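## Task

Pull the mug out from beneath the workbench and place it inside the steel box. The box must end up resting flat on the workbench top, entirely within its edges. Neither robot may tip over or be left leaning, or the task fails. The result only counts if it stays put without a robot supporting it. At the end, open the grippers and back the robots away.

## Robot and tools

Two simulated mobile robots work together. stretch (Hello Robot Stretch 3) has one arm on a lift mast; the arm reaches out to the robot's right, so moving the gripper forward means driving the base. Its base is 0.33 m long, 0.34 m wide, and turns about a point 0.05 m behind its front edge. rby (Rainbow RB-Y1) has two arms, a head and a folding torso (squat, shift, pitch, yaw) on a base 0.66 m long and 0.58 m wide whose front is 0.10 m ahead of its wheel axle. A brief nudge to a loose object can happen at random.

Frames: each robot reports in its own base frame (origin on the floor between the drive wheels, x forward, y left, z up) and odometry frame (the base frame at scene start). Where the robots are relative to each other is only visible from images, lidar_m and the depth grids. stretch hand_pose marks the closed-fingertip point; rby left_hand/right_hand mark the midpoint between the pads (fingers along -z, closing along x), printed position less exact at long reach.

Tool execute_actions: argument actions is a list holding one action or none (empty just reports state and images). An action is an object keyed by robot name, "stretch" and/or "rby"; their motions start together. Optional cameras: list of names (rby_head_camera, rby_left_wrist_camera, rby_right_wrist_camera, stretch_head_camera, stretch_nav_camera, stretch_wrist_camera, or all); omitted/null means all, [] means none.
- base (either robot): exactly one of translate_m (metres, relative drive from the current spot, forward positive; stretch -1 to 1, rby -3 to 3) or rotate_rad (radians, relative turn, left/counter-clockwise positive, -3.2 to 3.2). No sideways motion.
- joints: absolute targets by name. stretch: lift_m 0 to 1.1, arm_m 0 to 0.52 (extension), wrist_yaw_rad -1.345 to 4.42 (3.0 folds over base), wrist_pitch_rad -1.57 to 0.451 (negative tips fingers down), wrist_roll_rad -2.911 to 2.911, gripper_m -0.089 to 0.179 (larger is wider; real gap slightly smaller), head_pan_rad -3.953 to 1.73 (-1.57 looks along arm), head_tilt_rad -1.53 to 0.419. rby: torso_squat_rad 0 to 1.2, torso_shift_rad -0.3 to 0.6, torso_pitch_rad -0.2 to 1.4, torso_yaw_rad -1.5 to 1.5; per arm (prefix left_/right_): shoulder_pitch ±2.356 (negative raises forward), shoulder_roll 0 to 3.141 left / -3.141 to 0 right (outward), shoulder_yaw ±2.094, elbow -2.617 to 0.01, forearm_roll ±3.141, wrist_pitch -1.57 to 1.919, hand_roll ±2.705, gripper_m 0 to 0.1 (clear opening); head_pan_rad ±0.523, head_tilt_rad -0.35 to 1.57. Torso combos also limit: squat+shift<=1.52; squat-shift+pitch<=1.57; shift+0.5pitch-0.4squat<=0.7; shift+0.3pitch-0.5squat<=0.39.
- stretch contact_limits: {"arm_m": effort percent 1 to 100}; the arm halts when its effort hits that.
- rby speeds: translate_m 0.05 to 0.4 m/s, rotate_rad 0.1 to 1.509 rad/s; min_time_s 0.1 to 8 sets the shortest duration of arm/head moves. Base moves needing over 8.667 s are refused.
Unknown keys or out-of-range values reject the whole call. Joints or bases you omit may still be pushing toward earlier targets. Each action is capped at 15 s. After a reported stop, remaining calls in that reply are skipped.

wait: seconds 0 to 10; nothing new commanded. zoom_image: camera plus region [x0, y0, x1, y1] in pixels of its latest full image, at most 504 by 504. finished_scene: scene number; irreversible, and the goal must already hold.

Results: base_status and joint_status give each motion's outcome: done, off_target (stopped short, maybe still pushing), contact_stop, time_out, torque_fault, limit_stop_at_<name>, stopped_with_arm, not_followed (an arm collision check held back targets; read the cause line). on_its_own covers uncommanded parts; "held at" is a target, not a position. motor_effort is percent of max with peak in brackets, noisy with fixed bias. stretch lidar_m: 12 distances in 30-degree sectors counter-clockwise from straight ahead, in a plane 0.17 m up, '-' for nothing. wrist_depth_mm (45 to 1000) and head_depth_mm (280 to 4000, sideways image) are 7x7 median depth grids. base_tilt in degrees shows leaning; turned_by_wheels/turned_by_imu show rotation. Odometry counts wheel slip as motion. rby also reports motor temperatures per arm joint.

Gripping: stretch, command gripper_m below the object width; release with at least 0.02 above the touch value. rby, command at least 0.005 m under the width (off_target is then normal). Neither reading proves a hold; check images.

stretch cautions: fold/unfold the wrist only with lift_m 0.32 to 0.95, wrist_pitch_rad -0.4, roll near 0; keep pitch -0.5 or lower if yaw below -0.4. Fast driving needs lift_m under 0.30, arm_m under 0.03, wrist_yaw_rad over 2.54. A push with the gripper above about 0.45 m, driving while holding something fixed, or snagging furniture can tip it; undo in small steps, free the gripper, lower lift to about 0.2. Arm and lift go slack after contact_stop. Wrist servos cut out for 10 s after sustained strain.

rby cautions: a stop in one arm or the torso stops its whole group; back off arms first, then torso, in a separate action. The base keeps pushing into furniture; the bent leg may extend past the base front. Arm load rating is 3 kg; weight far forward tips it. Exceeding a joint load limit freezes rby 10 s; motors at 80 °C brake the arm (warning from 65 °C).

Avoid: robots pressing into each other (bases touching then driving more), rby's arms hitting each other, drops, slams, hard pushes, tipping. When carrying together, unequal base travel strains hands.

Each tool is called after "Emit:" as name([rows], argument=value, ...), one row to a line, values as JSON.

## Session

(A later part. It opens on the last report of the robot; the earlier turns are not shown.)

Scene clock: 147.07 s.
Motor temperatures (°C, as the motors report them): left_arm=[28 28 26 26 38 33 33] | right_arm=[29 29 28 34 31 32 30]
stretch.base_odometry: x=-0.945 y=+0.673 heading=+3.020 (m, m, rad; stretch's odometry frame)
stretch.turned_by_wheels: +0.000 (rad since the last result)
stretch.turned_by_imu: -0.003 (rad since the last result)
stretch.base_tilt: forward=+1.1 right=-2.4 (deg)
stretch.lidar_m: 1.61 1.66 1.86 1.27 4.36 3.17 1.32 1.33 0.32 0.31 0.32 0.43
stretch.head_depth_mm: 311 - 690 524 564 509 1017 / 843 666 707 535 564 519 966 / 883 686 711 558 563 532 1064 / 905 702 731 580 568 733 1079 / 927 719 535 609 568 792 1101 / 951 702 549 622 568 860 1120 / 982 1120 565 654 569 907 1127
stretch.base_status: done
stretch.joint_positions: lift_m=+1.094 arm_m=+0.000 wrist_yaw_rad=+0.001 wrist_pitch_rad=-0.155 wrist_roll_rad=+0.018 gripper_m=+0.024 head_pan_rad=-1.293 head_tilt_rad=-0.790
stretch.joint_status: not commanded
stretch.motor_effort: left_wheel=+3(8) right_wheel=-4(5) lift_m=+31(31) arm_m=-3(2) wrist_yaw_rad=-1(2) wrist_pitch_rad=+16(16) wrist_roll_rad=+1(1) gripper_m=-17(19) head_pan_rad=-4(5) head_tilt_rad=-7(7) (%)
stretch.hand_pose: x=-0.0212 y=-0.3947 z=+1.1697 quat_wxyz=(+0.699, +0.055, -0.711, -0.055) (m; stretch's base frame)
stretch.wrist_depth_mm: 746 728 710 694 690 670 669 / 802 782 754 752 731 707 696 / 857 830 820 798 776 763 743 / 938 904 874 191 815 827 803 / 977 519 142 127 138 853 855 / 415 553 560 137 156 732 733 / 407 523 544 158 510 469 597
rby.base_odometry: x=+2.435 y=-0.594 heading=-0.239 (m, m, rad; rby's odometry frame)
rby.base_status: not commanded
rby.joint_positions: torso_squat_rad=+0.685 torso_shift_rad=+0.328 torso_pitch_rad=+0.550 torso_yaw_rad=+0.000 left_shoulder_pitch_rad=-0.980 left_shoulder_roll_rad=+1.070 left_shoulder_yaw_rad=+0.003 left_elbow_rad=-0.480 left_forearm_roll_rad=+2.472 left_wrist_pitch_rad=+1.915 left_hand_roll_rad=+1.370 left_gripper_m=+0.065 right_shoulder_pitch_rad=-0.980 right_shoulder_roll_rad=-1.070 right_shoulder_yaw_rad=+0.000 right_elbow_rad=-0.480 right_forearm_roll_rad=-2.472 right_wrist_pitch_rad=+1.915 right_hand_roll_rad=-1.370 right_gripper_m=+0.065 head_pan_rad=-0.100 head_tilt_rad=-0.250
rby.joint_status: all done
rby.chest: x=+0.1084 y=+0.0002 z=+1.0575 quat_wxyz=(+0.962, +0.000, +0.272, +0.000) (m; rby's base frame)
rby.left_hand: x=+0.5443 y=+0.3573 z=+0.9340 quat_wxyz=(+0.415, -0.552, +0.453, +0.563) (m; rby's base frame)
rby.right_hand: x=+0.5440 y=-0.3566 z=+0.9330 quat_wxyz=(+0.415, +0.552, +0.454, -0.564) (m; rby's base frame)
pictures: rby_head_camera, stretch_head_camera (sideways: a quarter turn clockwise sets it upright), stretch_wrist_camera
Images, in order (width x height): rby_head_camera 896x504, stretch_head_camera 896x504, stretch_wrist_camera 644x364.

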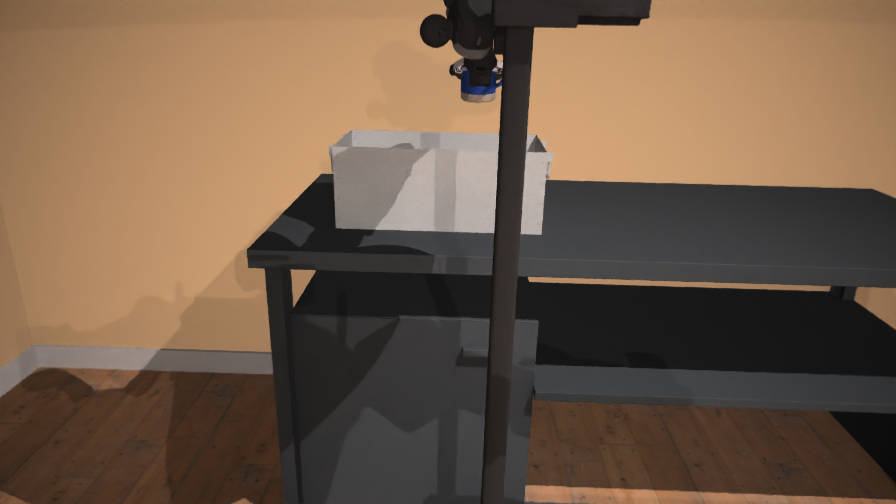

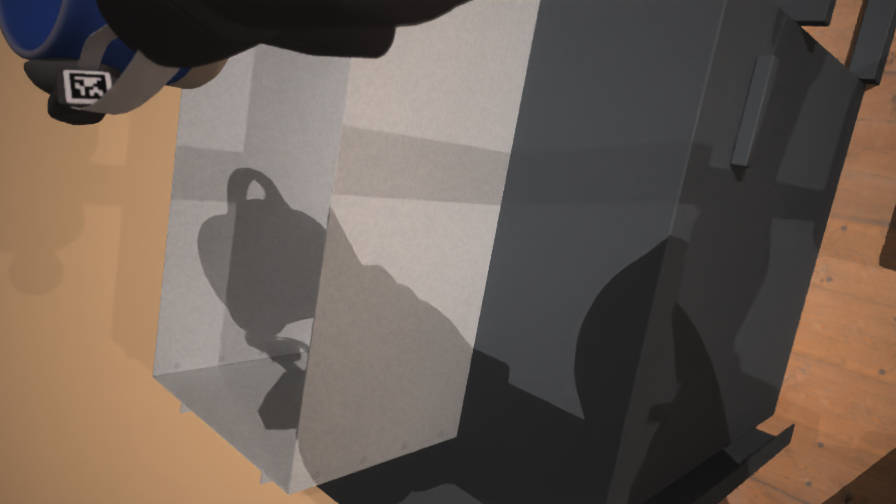

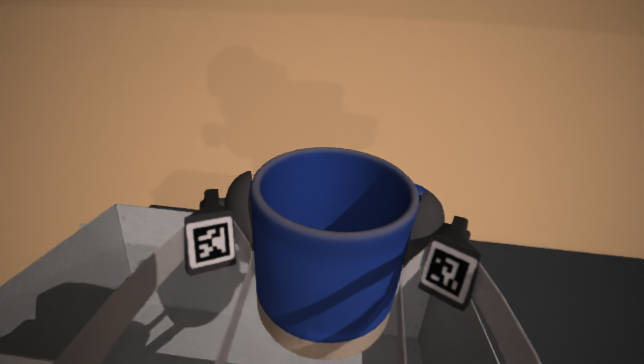

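Emit:
execute_actions([
  {"stretch":{"base":{"translate_m":0.08},"joints":{"arm_m":0.2,"wrist_pitch_rad":-0.4}}},
], cameras=[])

Emit:
execute_actions([
  {"stretch":{"joints":{"arm_m":0.26,"wrist_pitch_rad":-0.9,"lift_m":1.04}}},
], cameras=["rby_head_camera","stretch_wrist_camera","stretch_head_camera"])

Scene clock: 151.60 s.
Motor temperatures (°C, as the motors report them): left_arm=[28 28 26 26 38 33 33] | right_arm=[29 29 28 34 30 32 30]
stretch.base_odometry: x=-1.025 y=+0.683 heading=+3.020 (m, m, rad; stretch's odometry frame)
stretch.turned_by_wheels: +0.000 (rad since the last result)
stretch.turned_by_imu: -0.001 (rad since the last result)
stretch.base_tilt: forward=+1.1 right=-2.4 (deg)
stretch.lidar_m: 1.53 1.58 1.80 1.28 1.31 3.22 1.41 1.37 0.32 0.30 0.32 0.43
stretch.head_depth_mm: 634 484 692 516 564 509 875 / 855 668 705 536 565 518 964 / 886 686 711 555 564 530 1057 / 910 703 730 581 567 730 1078 / 926 715 535 605 567 787 1095 / 952 1097 749 654 568 855 1105 / 973 1138 1339 672 569 902 1116
stretch.base_status: done
stretch.joint_positions: lift_m=+1.094 arm_m=+0.200 wrist_yaw_rad=+0.001 wrist_pitch_rad=-0.438 wrist_roll_rad=+0.018 gripper_m=+0.024 head_pan_rad=-1.293 head_tilt_rad=-0.790
stretch.joint_status: all done
stretch.motor_effort: left_wheel=+3(9) right_wheel=-4(7) lift_m=+30(31) arm_m=+2(4) wrist_yaw_rad=-1(1) wrist_pitch_rad=+11(15) wrist_roll_rad=+0(0) gripper_m=-18(17) head_pan_rad=-4(4) head_tilt_rad=-6(7) (%)
stretch.hand_pose: x=-0.0214 y=-0.5666 z=+1.1027 quat_wxyz=(+0.684, +0.153, -0.696, -0.155) (m; stretch's base frame)
stretch.wrist_depth_mm: 584 568 551 533 521 510 499 / 658 626 606 588 584 566 544 / 729 722 687 652 645 631 604 / 854 654 661 191 419 687 674 / 339 363 142 128 138 593 600 / 320 414 417 138 160 348 322 / 310 421 425 159 426 413 291
rby.base_odometry: x=+2.435 y=-0.594 heading=-0.239 (m, m, rad; rby's odometry frame)
rby.base_status: not commanded
rby.joint_positions: torso_squat_rad=+0.685 torso_shift_rad=+0.328 torso_pitch_rad=+0.550 torso_yaw_rad=+0.000 left_shoulder_pitch_rad=-0.980 left_shoulder_roll_rad=+1.070 left_shoulder_yaw_rad=+0.003 left_elbow_rad=-0.480 left_forearm_roll_rad=+2.472 left_wrist_pitch_rad=+1.915 left_hand_roll_rad=+1.370 left_gripper_m=+0.065 right_shoulder_pitch_rad=-0.980 right_shoulder_roll_rad=-1.070 right_shoulder_yaw_rad=+0.000 right_elbow_rad=-0.480 right_forearm_roll_rad=-2.472 right_wrist_pitch_rad=+1.915 right_hand_roll_rad=-1.370 right_gripper_m=+0.065 head_pan_rad=-0.100 head_tilt_rad=-0.250
rby.joint_status: not commanded
rby.chest: x=+0.1084 y=+0.0002 z=+1.0575 quat_wxyz=(+0.962, +0.000, +0.272, +0.000) (m; rby's base frame)
rby.left_hand: x=+0.5443 y=+0.3573 z=+0.9340 quat_wxyz=(+0.415, -0.552, +0.453, +0.563) (m; rby's base frame)
rby.right_hand: x=+0.5440 y=-0.3566 z=+0.9330 quat_wxyz=(+0.415, +0.552, +0.454, -0.564) (m; rby's base frame)
pictures: none
No camera images: the call's "cameras" was empty. Leave "cameras" out to get every camera's image.

Scene clock: 153.20 s.
Motor temperatures (°C, as the motors report them): left_arm=[28 28 26 26 38 33 33] | right_arm=[29 29 28 34 30 32 30]
stretch.base_odometry: x=-1.025 y=+0.683 heading=+3.020 (m, m, rad; stretch's odometry frame)
stretch.turned_by_wheels: +0.000 (rad since the last result)
stretch.turned_by_imu: +0.000 (rad since the last result)
stretch.base_tilt: forward=+1.1 right=-2.5 (deg)
stretch.lidar_m: 1.53 1.58 1.80 1.28 1.32 3.24 1.40 1.37 0.32 0.30 0.32 0.43
stretch.head_depth_mm: 825 - 530 516 566 510 874 / 865 685 545 536 564 520 962 / 886 687 712 557 566 531 1061 / 908 701 731 578 566 731 1076 / 927 714 534 606 567 792 1093 / 960 1098 744 656 569 854 1106 / 981 1135 1339 670 571 907 1116
stretch.base_status: not commanded
stretch.joint_positions: lift_m=+1.040 arm_m=+0.260 wrist_yaw_rad=+0.001 wrist_pitch_rad=-0.920 wrist_roll_rad=+0.018 gripper_m=+0.024 head_pan_rad=-1.293 head_tilt_rad=-0.790
stretch.joint_status: all done
stretch.motor_effort: left_wheel=+3(3) right_wheel=-4(5) lift_m=+13(24) arm_m=+2(2) wrist_yaw_rad=+1(1) wrist_pitch_rad=+6(11) wrist_roll_rad=+0(0) gripper_m=-19(19) head_pan_rad=-4(4) head_tilt_rad=-6(7) (%)
stretch.hand_pose: x=-0.0215 y=-0.5408 z=+0.9607 quat_wxyz=(+0.628, +0.311, -0.639, -0.317) (m; stretch's base frame)
stretch.wrist_depth_mm: 241 233 223 215 207 198 195 / 282 291 278 264 251 238 228 / 301 367 358 189 304 300 278 / 306 366 363 205 183 353 312 / 310 343 172 210 162 336 306 / 314 321 321 164 316 318 295 / 306 305 303 304 301 305 289
rby.base_odometry: x=+2.435 y=-0.594 heading=-0.239 (m, m, rad; rby's odometry frame)
rby.base_status: not commanded
rby.joint_positions: torso_squat_rad=+0.685 torso_shift_rad=+0.328 torso_pitch_rad=+0.550 torso_yaw_rad=+0.000 left_shoulder_pitch_rad=-0.980 left_shoulder_roll_rad=+1.070 left_shoulder_yaw_rad=+0.003 left_elbow_rad=-0.480 left_forearm_roll_rad=+2.472 left_wrist_pitch_rad=+1.915 left_hand_roll_rad=+1.370 left_gripper_m=+0.065 right_shoulder_pitch_rad=-0.980 right_shoulder_roll_rad=-1.070 right_shoulder_yaw_rad=+0.000 right_elbow_rad=-0.480 right_forearm_roll_rad=-2.472 right_wrist_pitch_rad=+1.915 right_hand_roll_rad=-1.370 right_gripper_m=+0.065 head_pan_rad=-0.100 head_tilt_rad=-0.250
rby.joint_status: not commanded
rby.chest: x=+0.1084 y=+0.0002 z=+1.0575 quat_wxyz=(+0.962, +0.000, +0.272, +0.000) (m; rby's base frame)
rby.left_hand: x=+0.5443 y=+0.3573 z=+0.9340 quat_wxyz=(+0.415, -0.552, +0.453, +0.563) (m; rby's base frame)
rby.right_hand: x=+0.5440 y=-0.3566 z=+0.9330 quat_wxyz=(+0.415, +0.552, +0.454, -0.564) (m; rby's base frame)
pictures: rby_head_camera, stretch_head_camera (sideways: a quarter turn clockwise sets it upright), stretch_wrist_camera
Images, in order (width x height): rby_head_camera 896x504, stretch_head_camera 896x504, stretch_wrist_camera 644x364.

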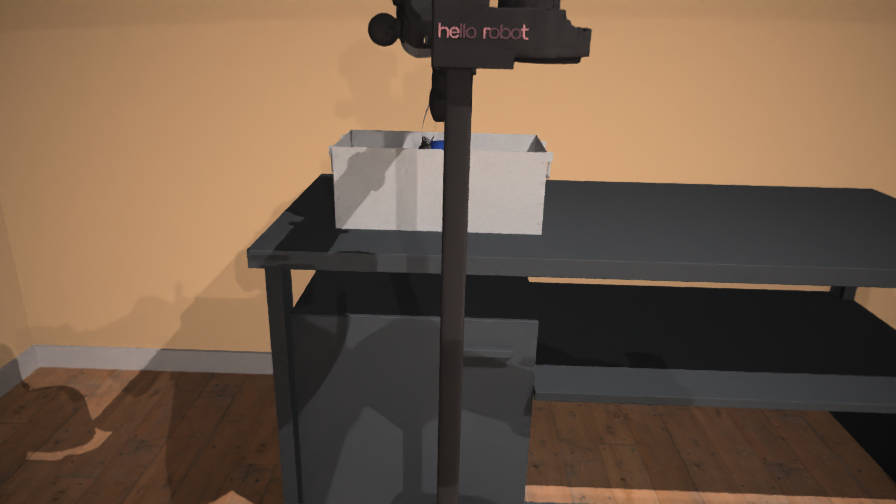

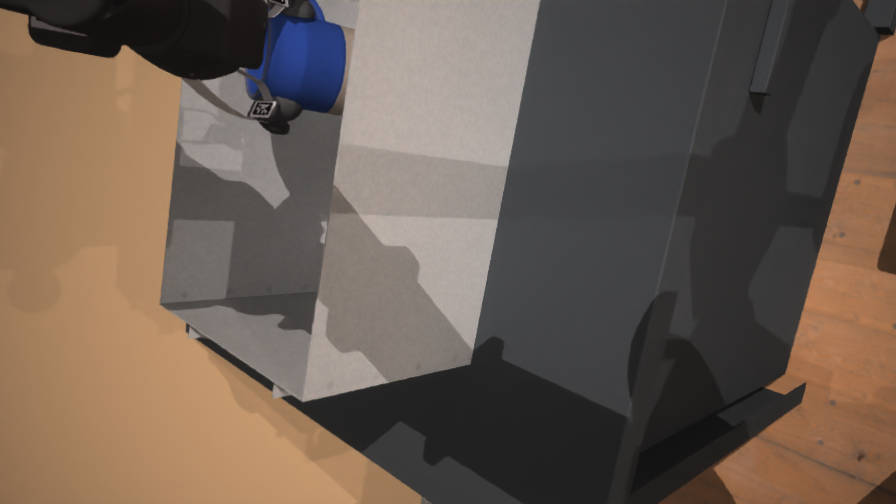

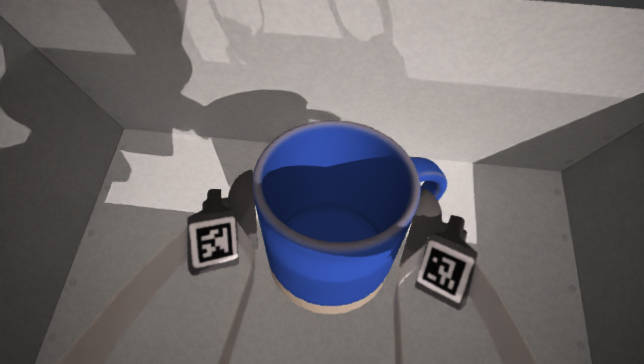

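Emit:
execute_actions([
  {"stretch":{"joints":{"arm_m":0.29,"lift_m":0.97}}},
], cameras=["stretch_wrist_camera","stretch_head_camera"])

Scene clock: 155.67 s.
Motor temperatures (°C, as the motors report them): left_arm=[28 28 26 26 38 33 33] | right_arm=[29 29 28 34 30 32 30]
stretch.base_odometry: x=-1.025 y=+0.683 heading=+3.020 (m, m, rad; stretch's odometry frame)
stretch.turned_by_wheels: +0.000 (rad since the last result)
stretch.turned_by_imu: +0.000 (rad since the last result)
stretch.base_tilt: forward=+1.1 right=-2.4 (deg)
stretch.lidar_m: 1.53 1.58 1.80 1.28 1.31 3.24 1.40 1.37 0.32 0.31 0.32 0.43
stretch.head_depth_mm: 837 - 464 515 563 509 875 / 861 678 609 536 564 519 963 / 881 684 712 557 565 529 1066 / 903 702 730 581 568 732 1076 / 923 715 535 604 568 788 1098 / 951 1097 745 653 566 861 1105 / 983 1140 1348 672 570 894 1119
stretch.base_status: not commanded
stretch.joint_positions: lift_m=+0.970 arm_m=+0.290 wrist_yaw_rad=+0.001 wrist_pitch_rad=-0.921 wrist_roll_rad=+0.018 gripper_m=+0.024 head_pan_rad=-1.293 head_tilt_rad=-0.790
stretch.joint_status: all done
stretch.motor_effort: left_wheel=+3(3) right_wheel=-4(4) lift_m=+14(13) arm_m=+2(2) wrist_yaw_rad=+0(0) wrist_pitch_rad=+6(6) wrist_roll_rad=+1(0) gripper_m=-17(18) head_pan_rad=-4(4) head_tilt_rad=-6(7) (%)
stretch.hand_pose: x=-0.0215 y=-0.5704 z=+0.8905 quat_wxyz=(+0.628, +0.312, -0.639, -0.317) (m; stretch's base frame)
stretch.wrist_depth_mm: 201 192 186 178 171 164 159 / 254 243 229 217 208 198 189 / 297 300 295 189 253 250 236 / 285 287 285 204 184 283 278 / 270 269 173 211 162 267 265 / 255 255 254 165 249 252 252 / 245 241 242 241 240 238 239
rby.base_odometry: x=+2.435 y=-0.594 heading=-0.239 (m, m, rad; rby's odometry frame)
rby.base_status: not commanded
rby.joint_positions: torso_squat_rad=+0.685 torso_shift_rad=+0.328 torso_pitch_rad=+0.550 torso_yaw_rad=+0.000 left_shoulder_pitch_rad=-0.980 left_shoulder_roll_rad=+1.070 left_shoulder_yaw_rad=+0.003 left_elbow_rad=-0.480 left_forearm_roll_rad=+2.472 left_wrist_pitch_rad=+1.915 left_hand_roll_rad=+1.370 left_gripper_m=+0.065 right_shoulder_pitch_rad=-0.980 right_shoulder_roll_rad=-1.070 right_shoulder_yaw_rad=+0.000 right_elbow_rad=-0.480 right_forearm_roll_rad=-2.472 right_wrist_pitch_rad=+1.915 right_hand_roll_rad=-1.370 right_gripper_m=+0.065 head_pan_rad=-0.100 head_tilt_rad=-0.250
rby.joint_status: not commanded
rby.chest: x=+0.1084 y=+0.0002 z=+1.0575 quat_wxyz=(+0.962, +0.000, +0.272, +0.000) (m; rby's base frame)
rby.left_hand: x=+0.5443 y=+0.3573 z=+0.9340 quat_wxyz=(+0.415, -0.552, +0.453, +0.563) (m; rby's base frame)
rby.right_hand: x=+0.5440 y=-0.3566 z=+0.9330 quat_wxyz=(+0.415, +0.552, +0.454, -0.564) (m; rby's base frame)
pictures: stretch_head_camera (sideways: a quarter turn clockwise sets it upright), stretch_wrist_camera
Images, in order (width x height): stretch_head_camera 896x504, stretch_wrist_camera 644x364.

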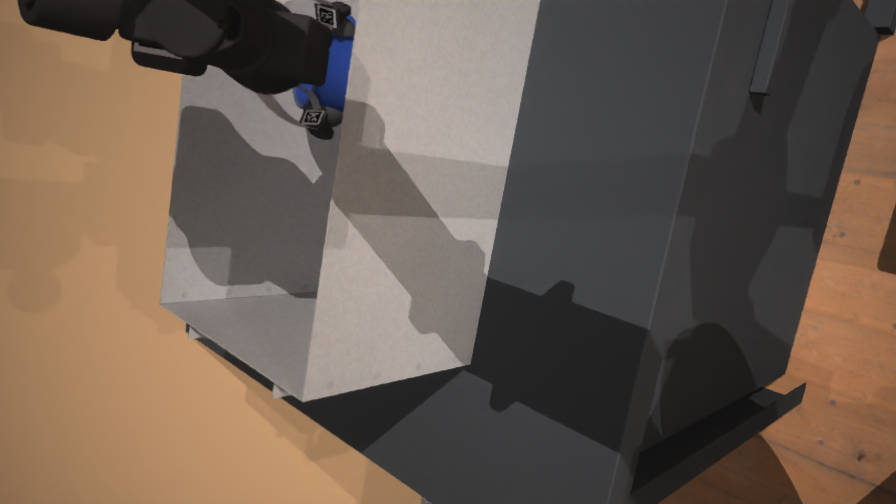

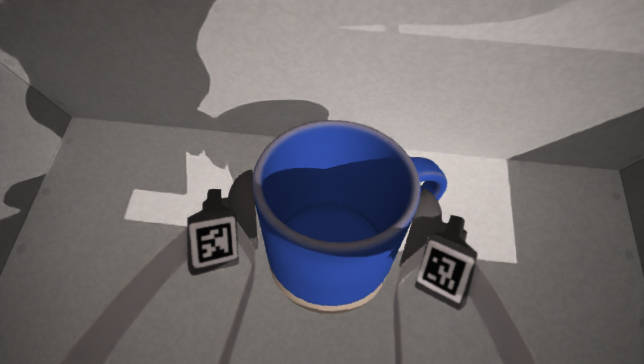

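Emit:
execute_actions([
  {"stretch":{"joints":{"arm_m":0.305,"lift_m":0.935}}},
], cameras=["stretch_wrist_camera","stretch_head_camera"])

Scene clock: 157.77 s.
Motor temperatures (°C, as the motors report them): left_arm=[28 28 26 26 38 33 33] | right_arm=[29 29 28 34 30 32 30]
stretch.base_odometry: x=-1.025 y=+0.683 heading=+3.020 (m, m, rad; stretch's odometry frame)
stretch.turned_by_wheels: +0.000 (rad since the last result)
stretch.turned_by_imu: +0.000 (rad since the last result)
stretch.base_tilt: forward=+1.1 right=-2.4 (deg)
stretch.lidar_m: 1.53 1.58 1.81 1.28 1.31 3.23 1.41 1.38 0.32 0.30 0.32 0.43
stretch.head_depth_mm: 834 - 465 516 562 508 874 / 862 681 653 536 563 521 962 / 884 682 712 557 568 530 1061 / 909 699 730 580 565 733 1080 / 924 714 535 605 567 789 1102 / 954 1102 747 652 569 857 1108 / 978 1139 1333 668 571 903 1123
stretch.base_status: not commanded
stretch.joint_positions: lift_m=+0.936 arm_m=+0.305 wrist_yaw_rad=+0.001 wrist_pitch_rad=-0.915 wrist_roll_rad=+0.018 gripper_m=+0.024 head_pan_rad=-1.293 head_tilt_rad=-0.790
stretch.joint_status: all done
stretch.motor_effort: left_wheel=+3(3) right_wheel=-4(4) lift_m=+10(10) arm_m=+2(3) wrist_yaw_rad=+0(1) wrist_pitch_rad=+4(6) wrist_roll_rad=+0(0) gripper_m=-18(17) head_pan_rad=-5(4) head_tilt_rad=-7(6) (%)
stretch.hand_pose: x=-0.0215 y=-0.5868 z=+0.8565 quat_wxyz=(+0.629, +0.310, -0.640, -0.315) (m; stretch's base frame)
stretch.wrist_depth_mm: 177 171 164 158 151 146 140 / 225 211 202 192 183 176 167 / 267 265 260 187 223 219 208 / 252 251 250 203 183 248 245 / 237 235 - 208 155 234 232 / 222 223 221 160 216 220 220 / 211 210 209 208 209 209 207
rby.base_odometry: x=+2.435 y=-0.594 heading=-0.239 (m, m, rad; rby's odometry frame)
rby.base_status: not commanded
rby.joint_positions: torso_squat_rad=+0.685 torso_shift_rad=+0.328 torso_pitch_rad=+0.550 torso_yaw_rad=+0.000 left_shoulder_pitch_rad=-0.980 left_shoulder_roll_rad=+1.070 left_shoulder_yaw_rad=+0.003 left_elbow_rad=-0.480 left_forearm_roll_rad=+2.472 left_wrist_pitch_rad=+1.915 left_hand_roll_rad=+1.370 left_gripper_m=+0.065 right_shoulder_pitch_rad=-0.980 right_shoulder_roll_rad=-1.070 right_shoulder_yaw_rad=+0.000 right_elbow_rad=-0.480 right_forearm_roll_rad=-2.472 right_wrist_pitch_rad=+1.915 right_hand_roll_rad=-1.370 right_gripper_m=+0.065 head_pan_rad=-0.100 head_tilt_rad=-0.250
rby.joint_status: not commanded
rby.chest: x=+0.1084 y=+0.0002 z=+1.0575 quat_wxyz=(+0.962, +0.000, +0.272, +0.000) (m; rby's base frame)
rby.left_hand: x=+0.5443 y=+0.3573 z=+0.9340 quat_wxyz=(+0.415, -0.552, +0.453, +0.563) (m; rby's base frame)
rby.right_hand: x=+0.5440 y=-0.3566 z=+0.9330 quat_wxyz=(+0.415, +0.552, +0.454, -0.564) (m; rby's base frame)
pictures: stretch_head_camera (sideways: a quarter turn clockwise sets it upright), stretch_wrist_camera
Images, in order (width x height): stretch_head_camera 896x504, stretch_wrist_camera 644x364.

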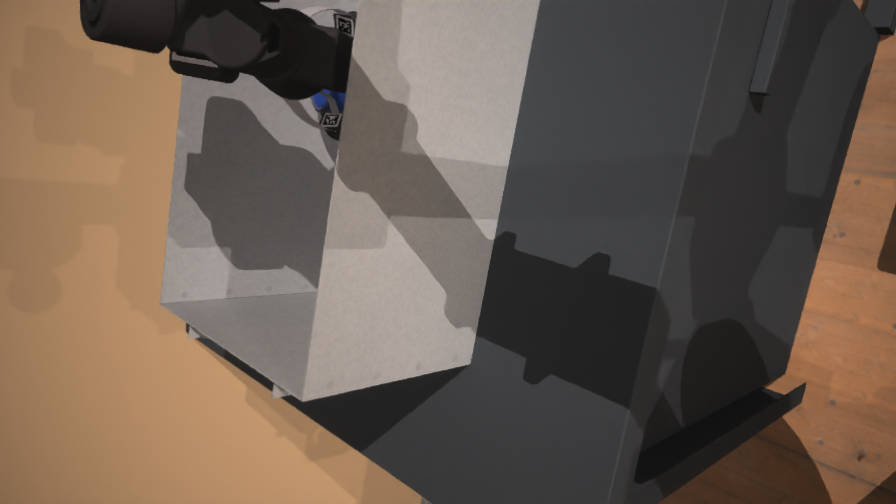

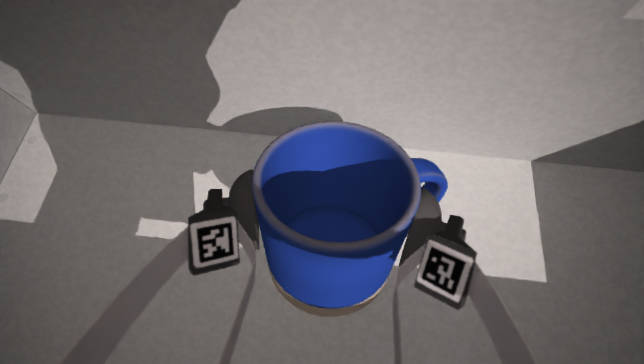

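Touching down. Release.

Emit:
execute_actions([
  {"stretch":{"joints":{"gripper_m":0.15}}},
], cameras=["stretch_wrist_camera"])

Emit:
execute_actions([
  {"stretch":{"joints":{"lift_m":1.095}}},
], cameras=["stretch_wrist_camera"])

Emit:
execute_actions([
  {"stretch":{"joints":{"arm_m":0.0,"wrist_pitch_rad":-0.1}}},
], cameras=["stretch_wrist_camera","rby_head_camera"])

Scene clock: 160.47 s.
Motor temperatures (°C, as the motors report them): left_arm=[28 28 26 26 38 33 33] | right_arm=[29 29 28 34 30 32 30]
stretch.base_odometry: x=-1.025 y=+0.683 heading=+3.020 (m, m, rad; stretch's odometry frame)
stretch.turned_by_wheels: +0.000 (rad since the last result)
stretch.turned_by_imu: +0.000 (rad since the last result)
stretch.base_tilt: forward=+1.1 right=-2.4 (deg)
stretch.lidar_m: 1.53 1.58 1.80 1.28 1.31 3.23 1.41 1.38 0.32 0.30 0.32 0.43
stretch.head_depth_mm: 829 - 465 515 564 509 873 / 859 682 680 535 564 519 959 / 882 684 711 558 566 530 1061 / 907 701 728 582 565 727 1090 / 929 710 534 605 568 786 1100 / 951 1093 745 656 570 855 1117 / 976 1140 1339 675 569 900 1120
stretch.base_status: not commanded
stretch.joint_positions: lift_m=+0.936 arm_m=+0.305 wrist_yaw_rad=-0.001 wrist_pitch_rad=-0.910 wrist_roll_rad=+0.018 gripper_m=+0.150 head_pan_rad=-1.293 head_tilt_rad=-0.790
stretch.joint_status: all done
stretch.motor_effort: left_wheel=+3(4) right_wheel=-4(4) lift_m=+12(12) arm_m=+2(2) wrist_yaw_rad=+1(1) wrist_pitch_rad=+3(4) wrist_roll_rad=+0(0) gripper_m=+1(81) head_pan_rad=-4(4) head_tilt_rad=-6(8) (%)
stretch.hand_pose: x=-0.0217 y=-0.5880 z=+0.8572 quat_wxyz=(+0.629, +0.308, -0.641, -0.314) (m; stretch's base frame)
stretch.wrist_depth_mm: 174 169 162 156 150 145 139 / 221 211 200 191 182 174 166 / 266 261 262 245 230 219 205 / 252 255 253 184 250 250 247 / 236 - 233 225 229 237 232 / 225 219 219 214 218 218 220 / 209 210 210 207 209 209 207
rby.base_odometry: x=+2.435 y=-0.594 heading=-0.239 (m, m, rad; rby's odometry frame)
rby.base_status: not commanded
rby.joint_positions: torso_squat_rad=+0.685 torso_shift_rad=+0.328 torso_pitch_rad=+0.550 torso_yaw_rad=+0.000 left_shoulder_pitch_rad=-0.980 left_shoulder_roll_rad=+1.070 left_shoulder_yaw_rad=+0.003 left_elbow_rad=-0.480 left_forearm_roll_rad=+2.472 left_wrist_pitch_rad=+1.915 left_hand_roll_rad=+1.370 left_gripper_m=+0.065 right_shoulder_pitch_rad=-0.980 right_shoulder_roll_rad=-1.070 right_shoulder_yaw_rad=+0.000 right_elbow_rad=-0.480 right_forearm_roll_rad=-2.472 right_wrist_pitch_rad=+1.915 right_hand_roll_rad=-1.370 right_gripper_m=+0.065 head_pan_rad=-0.100 head_tilt_rad=-0.250
rby.joint_status: not commanded
rby.chest: x=+0.1084 y=+0.0002 z=+1.0575 quat_wxyz=(+0.962, +0.000, +0.272, +0.000) (m; rby's base frame)
rby.left_hand: x=+0.5443 y=+0.3573 z=+0.9340 quat_wxyz=(+0.415, -0.552, +0.453, +0.563) (m; rby's base frame)
rby.right_hand: x=+0.5440 y=-0.3566 z=+0.9330 quat_wxyz=(+0.415, +0.552, +0.454, -0.564) (m; rby's base frame)
pictures: stretch_wrist_camera
Images, in order (width x height): stretch_wrist_camera 644x364.

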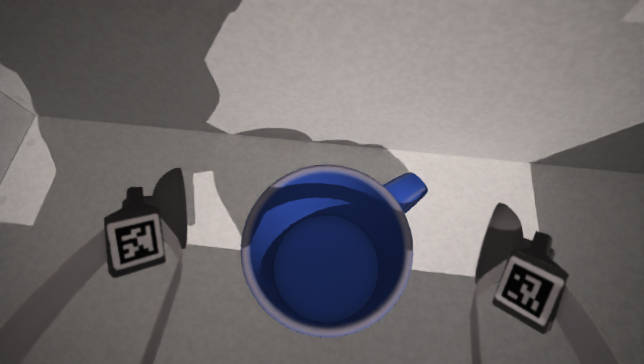

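Scene clock: 162.77 s.
Motor temperatures (°C, as the motors report them): left_arm=[28 28 26 26 38 33 33] | right_arm=[29 29 28 34 30 32 30]
stretch.base_odometry: x=-1.025 y=+0.683 heading=+3.020 (m, m, rad; stretch's odometry frame)
stretch.turned_by_wheels: +0.000 (rad since the last result)
stretch.turned_by_imu: +0.000 (rad since the last result)
stretch.base_tilt: forward=+1.0 right=-2.4 (deg)
stretch.lidar_m: 1.53 1.58 1.80 1.28 1.31 3.24 1.40 1.37 0.32 0.31 0.32 0.43
stretch.head_depth_mm: - 652 678 515 563 509 874 / 858 670 696 534 564 520 964 / 882 685 709 557 563 531 1062 / 906 701 730 582 564 727 1073 / 923 712 535 605 567 788 1100 / 951 1096 745 652 569 855 1104 / 980 1134 1345 673 571 905 1126
stretch.base_status: not commanded
stretch.joint_positions: lift_m=+1.094 arm_m=+0.305 wrist_yaw_rad=-0.001 wrist_pitch_rad=-0.910 wrist_roll_rad=+0.018 gripper_m=+0.150 head_pan_rad=-1.293 head_tilt_rad=-0.790
stretch.joint_status: all done
stretch.motor_effort: left_wheel=+4(4) right_wheel=-4(4) lift_m=+29(31) arm_m=+2(3) wrist_yaw_rad=+0(0) wrist_pitch_rad=+3(3) wrist_roll_rad=+1(1) gripper_m=+1(3) head_pan_rad=-4(4) head_tilt_rad=-8(7) (%)
stretch.hand_pose: x=-0.0217 y=-0.5880 z=+1.0162 quat_wxyz=(+0.629, +0.308, -0.641, -0.314) (m; stretch's base frame)
stretch.wrist_depth_mm: 655 527 534 530 521 517 518 / 508 486 492 488 486 494 480 / 280 278 260 254 251 246 451 / 308 368 373 342 313 292 266 / 310 - 399 396 393 386 305 / 308 371 370 367 372 371 285 / 333 354 356 351 354 352 272
rby.base_odometry: x=+2.435 y=-0.594 heading=-0.239 (m, m, rad; rby's odometry frame)
rby.base_status: not commanded
rby.joint_positions: torso_squat_rad=+0.685 torso_shift_rad=+0.328 torso_pitch_rad=+0.550 torso_yaw_rad=+0.000 left_shoulder_pitch_rad=-0.980 left_shoulder_roll_rad=+1.070 left_shoulder_yaw_rad=+0.003 left_elbow_rad=-0.480 left_forearm_roll_rad=+2.472 left_wrist_pitch_rad=+1.915 left_hand_roll_rad=+1.370 left_gripper_m=+0.065 right_shoulder_pitch_rad=-0.980 right_shoulder_roll_rad=-1.070 right_shoulder_yaw_rad=+0.000 right_elbow_rad=-0.480 right_forearm_roll_rad=-2.472 right_wrist_pitch_rad=+1.915 right_hand_roll_rad=-1.370 right_gripper_m=+0.065 head_pan_rad=-0.100 head_tilt_rad=-0.250
rby.joint_status: not commanded
rby.chest: x=+0.1084 y=+0.0002 z=+1.0575 quat_wxyz=(+0.962, +0.000, +0.272, +0.000) (m; rby's base frame)
rby.left_hand: x=+0.5443 y=+0.3573 z=+0.9340 quat_wxyz=(+0.415, -0.552, +0.453, +0.563) (m; rby's base frame)
rby.right_hand: x=+0.5440 y=-0.3566 z=+0.9330 quat_wxyz=(+0.415, +0.552, +0.454, -0.564) (m; rby's base frame)
pictures: stretch_wrist_camera
Images, in order (width x height): stretch_wrist_camera 644x364.

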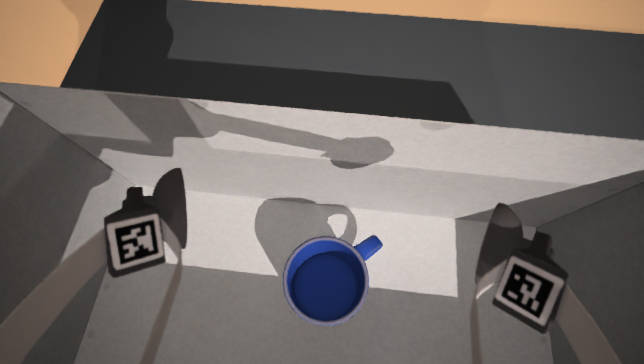

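Scene clock: 166.23 s.
Motor temperatures (°C, as the motors report them): left_arm=[28 28 26 26 38 33 33] | right_arm=[28 29 28 34 30 32 30]
stretch.base_odometry: x=-1.025 y=+0.683 heading=+3.020 (m, m, rad; stretch's odometry frame)
stretch.turned_by_wheels: +0.000 (rad since the last result)
stretch.turned_by_imu: +0.000 (rad since the last result)
stretch.base_tilt: forward=+1.0 right=-2.3 (deg)
stretch.lidar_m: 1.53 1.58 1.80 1.28 1.31 3.23 1.41 1.37 0.32 0.30 0.32 0.43
stretch.head_depth_mm: 829 - 680 526 564 509 873 / 843 668 698 538 564 521 957 / 887 682 712 556 566 531 1063 / 905 701 731 580 565 729 1088 / 925 722 535 607 565 788 1099 / 950 1094 747 651 567 857 1111 / 980 1143 1343 670 569 909 1112
stretch.base_status: not commanded
stretch.joint_positions: lift_m=+1.094 arm_m=+0.000 wrist_yaw_rad=-0.001 wrist_pitch_rad=-0.126 wrist_roll_rad=+0.018 gripper_m=+0.150 head_pan_rad=-1.293 head_tilt_rad=-0.790
stretch.joint_status: all done
stretch.motor_effort: left_wheel=+4(3) right_wheel=-4(4) lift_m=+30(30) arm_m=-3(4) wrist_yaw_rad=+1(0) wrist_pitch_rad=+7(7) wrist_roll_rad=+0(0) gripper_m=-1(1) head_pan_rad=-3(4) head_tilt_rad=-6(6) (%)
stretch.hand_pose: x=-0.0217 y=-0.3964 z=+1.1770 quat_wxyz=(+0.700, +0.044, -0.712, -0.046) (m; stretch's base frame)
stretch.wrist_depth_mm: 738 740 714 706 697 669 664 / 794 763 755 756 732 706 697 / 851 832 828 792 762 774 732 / 912 892 862 866 825 799 789 / 971 - 516 874 866 834 834 / - 457 540 526 511 496 773 / 341 449 560 548 553 441 630
rby.base_odometry: x=+2.435 y=-0.594 heading=-0.239 (m, m, rad; rby's odometry frame)
rby.base_status: not commanded
rby.joint_positions: torso_squat_rad=+0.685 torso_shift_rad=+0.328 torso_pitch_rad=+0.550 torso_yaw_rad=+0.000 left_shoulder_pitch_rad=-0.980 left_shoulder_roll_rad=+1.070 left_shoulder_yaw_rad=+0.003 left_elbow_rad=-0.480 left_forearm_roll_rad=+2.472 left_wrist_pitch_rad=+1.915 left_hand_roll_rad=+1.370 left_gripper_m=+0.065 right_shoulder_pitch_rad=-0.980 right_shoulder_roll_rad=-1.070 right_shoulder_yaw_rad=+0.000 right_elbow_rad=-0.480 right_forearm_roll_rad=-2.472 right_wrist_pitch_rad=+1.915 right_hand_roll_rad=-1.370 right_gripper_m=+0.065 head_pan_rad=-0.100 head_tilt_rad=-0.250
rby.joint_status: not commanded
rby.chest: x=+0.1084 y=+0.0002 z=+1.0575 quat_wxyz=(+0.962, +0.000, +0.272, +0.000) (m; rby's base frame)
rby.left_hand: x=+0.5443 y=+0.3573 z=+0.9340 quat_wxyz=(+0.415, -0.552, +0.453, +0.563) (m; rby's base frame)
rby.right_hand: x=+0.5440 y=-0.3566 z=+0.9330 quat_wxyz=(+0.415, +0.552, +0.454, -0.564) (m; rby's base frame)
pictures: rby_head_camera, stretch_wrist_camera
Images, in order (width x height): rby_head_camera 896x504, stretch_wrist_camera 644x364.

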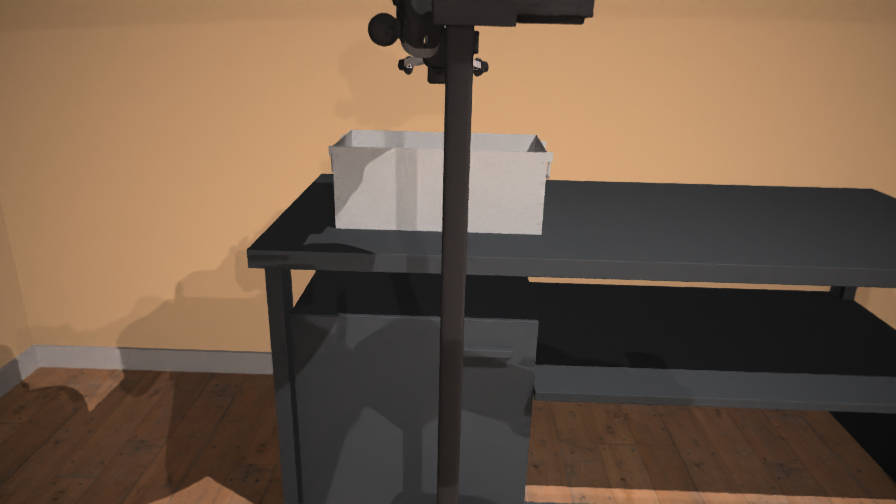

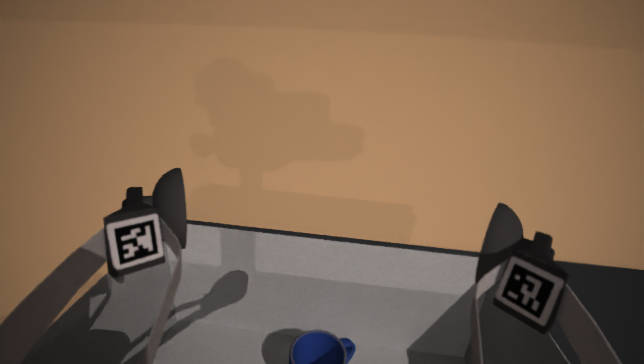

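Emit:
execute_actions([
  {"stretch":{"base":{"translate_m":0.7}}},
], cameras=["rby_head_camera"])

Scene clock: 175.43 s.
Motor temperatures (°C, as the motors report them): left_arm=[28 28 26 26 37 33 33] | right_arm=[28 29 28 34 30 32 30]
stretch.base_odometry: x=-1.719 y=+0.767 heading=+3.021 (m, m, rad; stretch's odometry frame)
stretch.turned_by_wheels: +0.000 (rad since the last result)
stretch.turned_by_imu: -0.002 (rad since the last result)
stretch.base_tilt: forward=+1.0 right=-2.6 (deg)
stretch.lidar_m: 0.83 0.85 1.16 2.06 1.59 3.95 2.09 0.42 0.47 1.01 1.05 0.86
stretch.head_depth_mm: 825 - 1094 1345 1442 1251 1108 / 833 992 1144 1371 1443 1250 1111 / 885 1005 1175 1429 1437 1265 1108 / 900 1036 1220 1483 1440 1257 1118 / 923 1061 1264 1557 1442 1248 1119 / 949 1088 1310 1588 1438 1260 1116 / 972 1131 1348 1571 1453 1259 1120
stretch.base_status: done
stretch.joint_positions: lift_m=+1.094 arm_m=+0.000 wrist_yaw_rad=-0.001 wrist_pitch_rad=-0.126 wrist_roll_rad=+0.018 gripper_m=+0.150 head_pan_rad=-1.293 head_tilt_rad=-0.790
stretch.joint_status: not commanded
stretch.motor_effort: left_wheel=+3(10) right_wheel=-4(7) lift_m=+29(30) arm_m=-3(3) wrist_yaw_rad=+0(0) wrist_pitch_rad=+7(8) wrist_roll_rad=+0(0) gripper_m=+1(1) head_pan_rad=-4(4) head_tilt_rad=-6(6) (%)
stretch.hand_pose: x=-0.0217 y=-0.3964 z=+1.1770 quat_wxyz=(+0.700, +0.044, -0.712, -0.046) (m; stretch's base frame)
stretch.wrist_depth_mm: 744 733 710 696 679 662 660 / 782 775 752 734 732 707 686 / 846 827 807 793 768 750 729 / 887 884 869 841 812 802 778 / 974 - 933 902 874 852 827 / 971 - - 961 952 711 788 / - - - - - 617 488
rby.base_odometry: x=+2.435 y=-0.594 heading=-0.239 (m, m, rad; rby's odometry frame)
rby.base_status: not commanded
rby.joint_positions: torso_squat_rad=+0.685 torso_shift_rad=+0.328 torso_pitch_rad=+0.550 torso_yaw_rad=+0.000 left_shoulder_pitch_rad=-0.980 left_shoulder_roll_rad=+1.070 left_shoulder_yaw_rad=+0.003 left_elbow_rad=-0.480 left_forearm_roll_rad=+2.472 left_wrist_pitch_rad=+1.915 left_hand_roll_rad=+1.370 left_gripper_m=+0.065 right_shoulder_pitch_rad=-0.980 right_shoulder_roll_rad=-1.070 right_shoulder_yaw_rad=+0.000 right_elbow_rad=-0.480 right_forearm_roll_rad=-2.472 right_wrist_pitch_rad=+1.915 right_hand_roll_rad=-1.370 right_gripper_m=+0.065 head_pan_rad=-0.100 head_tilt_rad=-0.250
rby.joint_status: not commanded
rby.chest: x=+0.1084 y=+0.0002 z=+1.0575 quat_wxyz=(+0.962, +0.000, +0.272, +0.000) (m; rby's base frame)
rby.left_hand: x=+0.5443 y=+0.3573 z=+0.9340 quat_wxyz=(+0.415, -0.552, +0.453, +0.563) (m; rby's base frame)
rby.right_hand: x=+0.5440 y=-0.3566 z=+0.9330 quat_wxyz=(+0.415, +0.552, +0.454, -0.564) (m; rby's base frame)
pictures: rby_head_camera
Images, in order (width x height): rby_head_camera 896x504.

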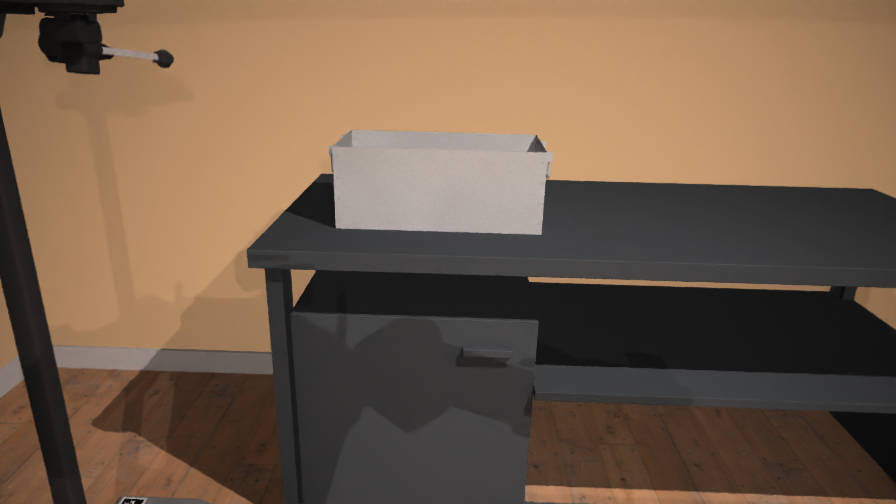

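Emit:
finished_scene(scene=2)

The scene is finished: the task was done.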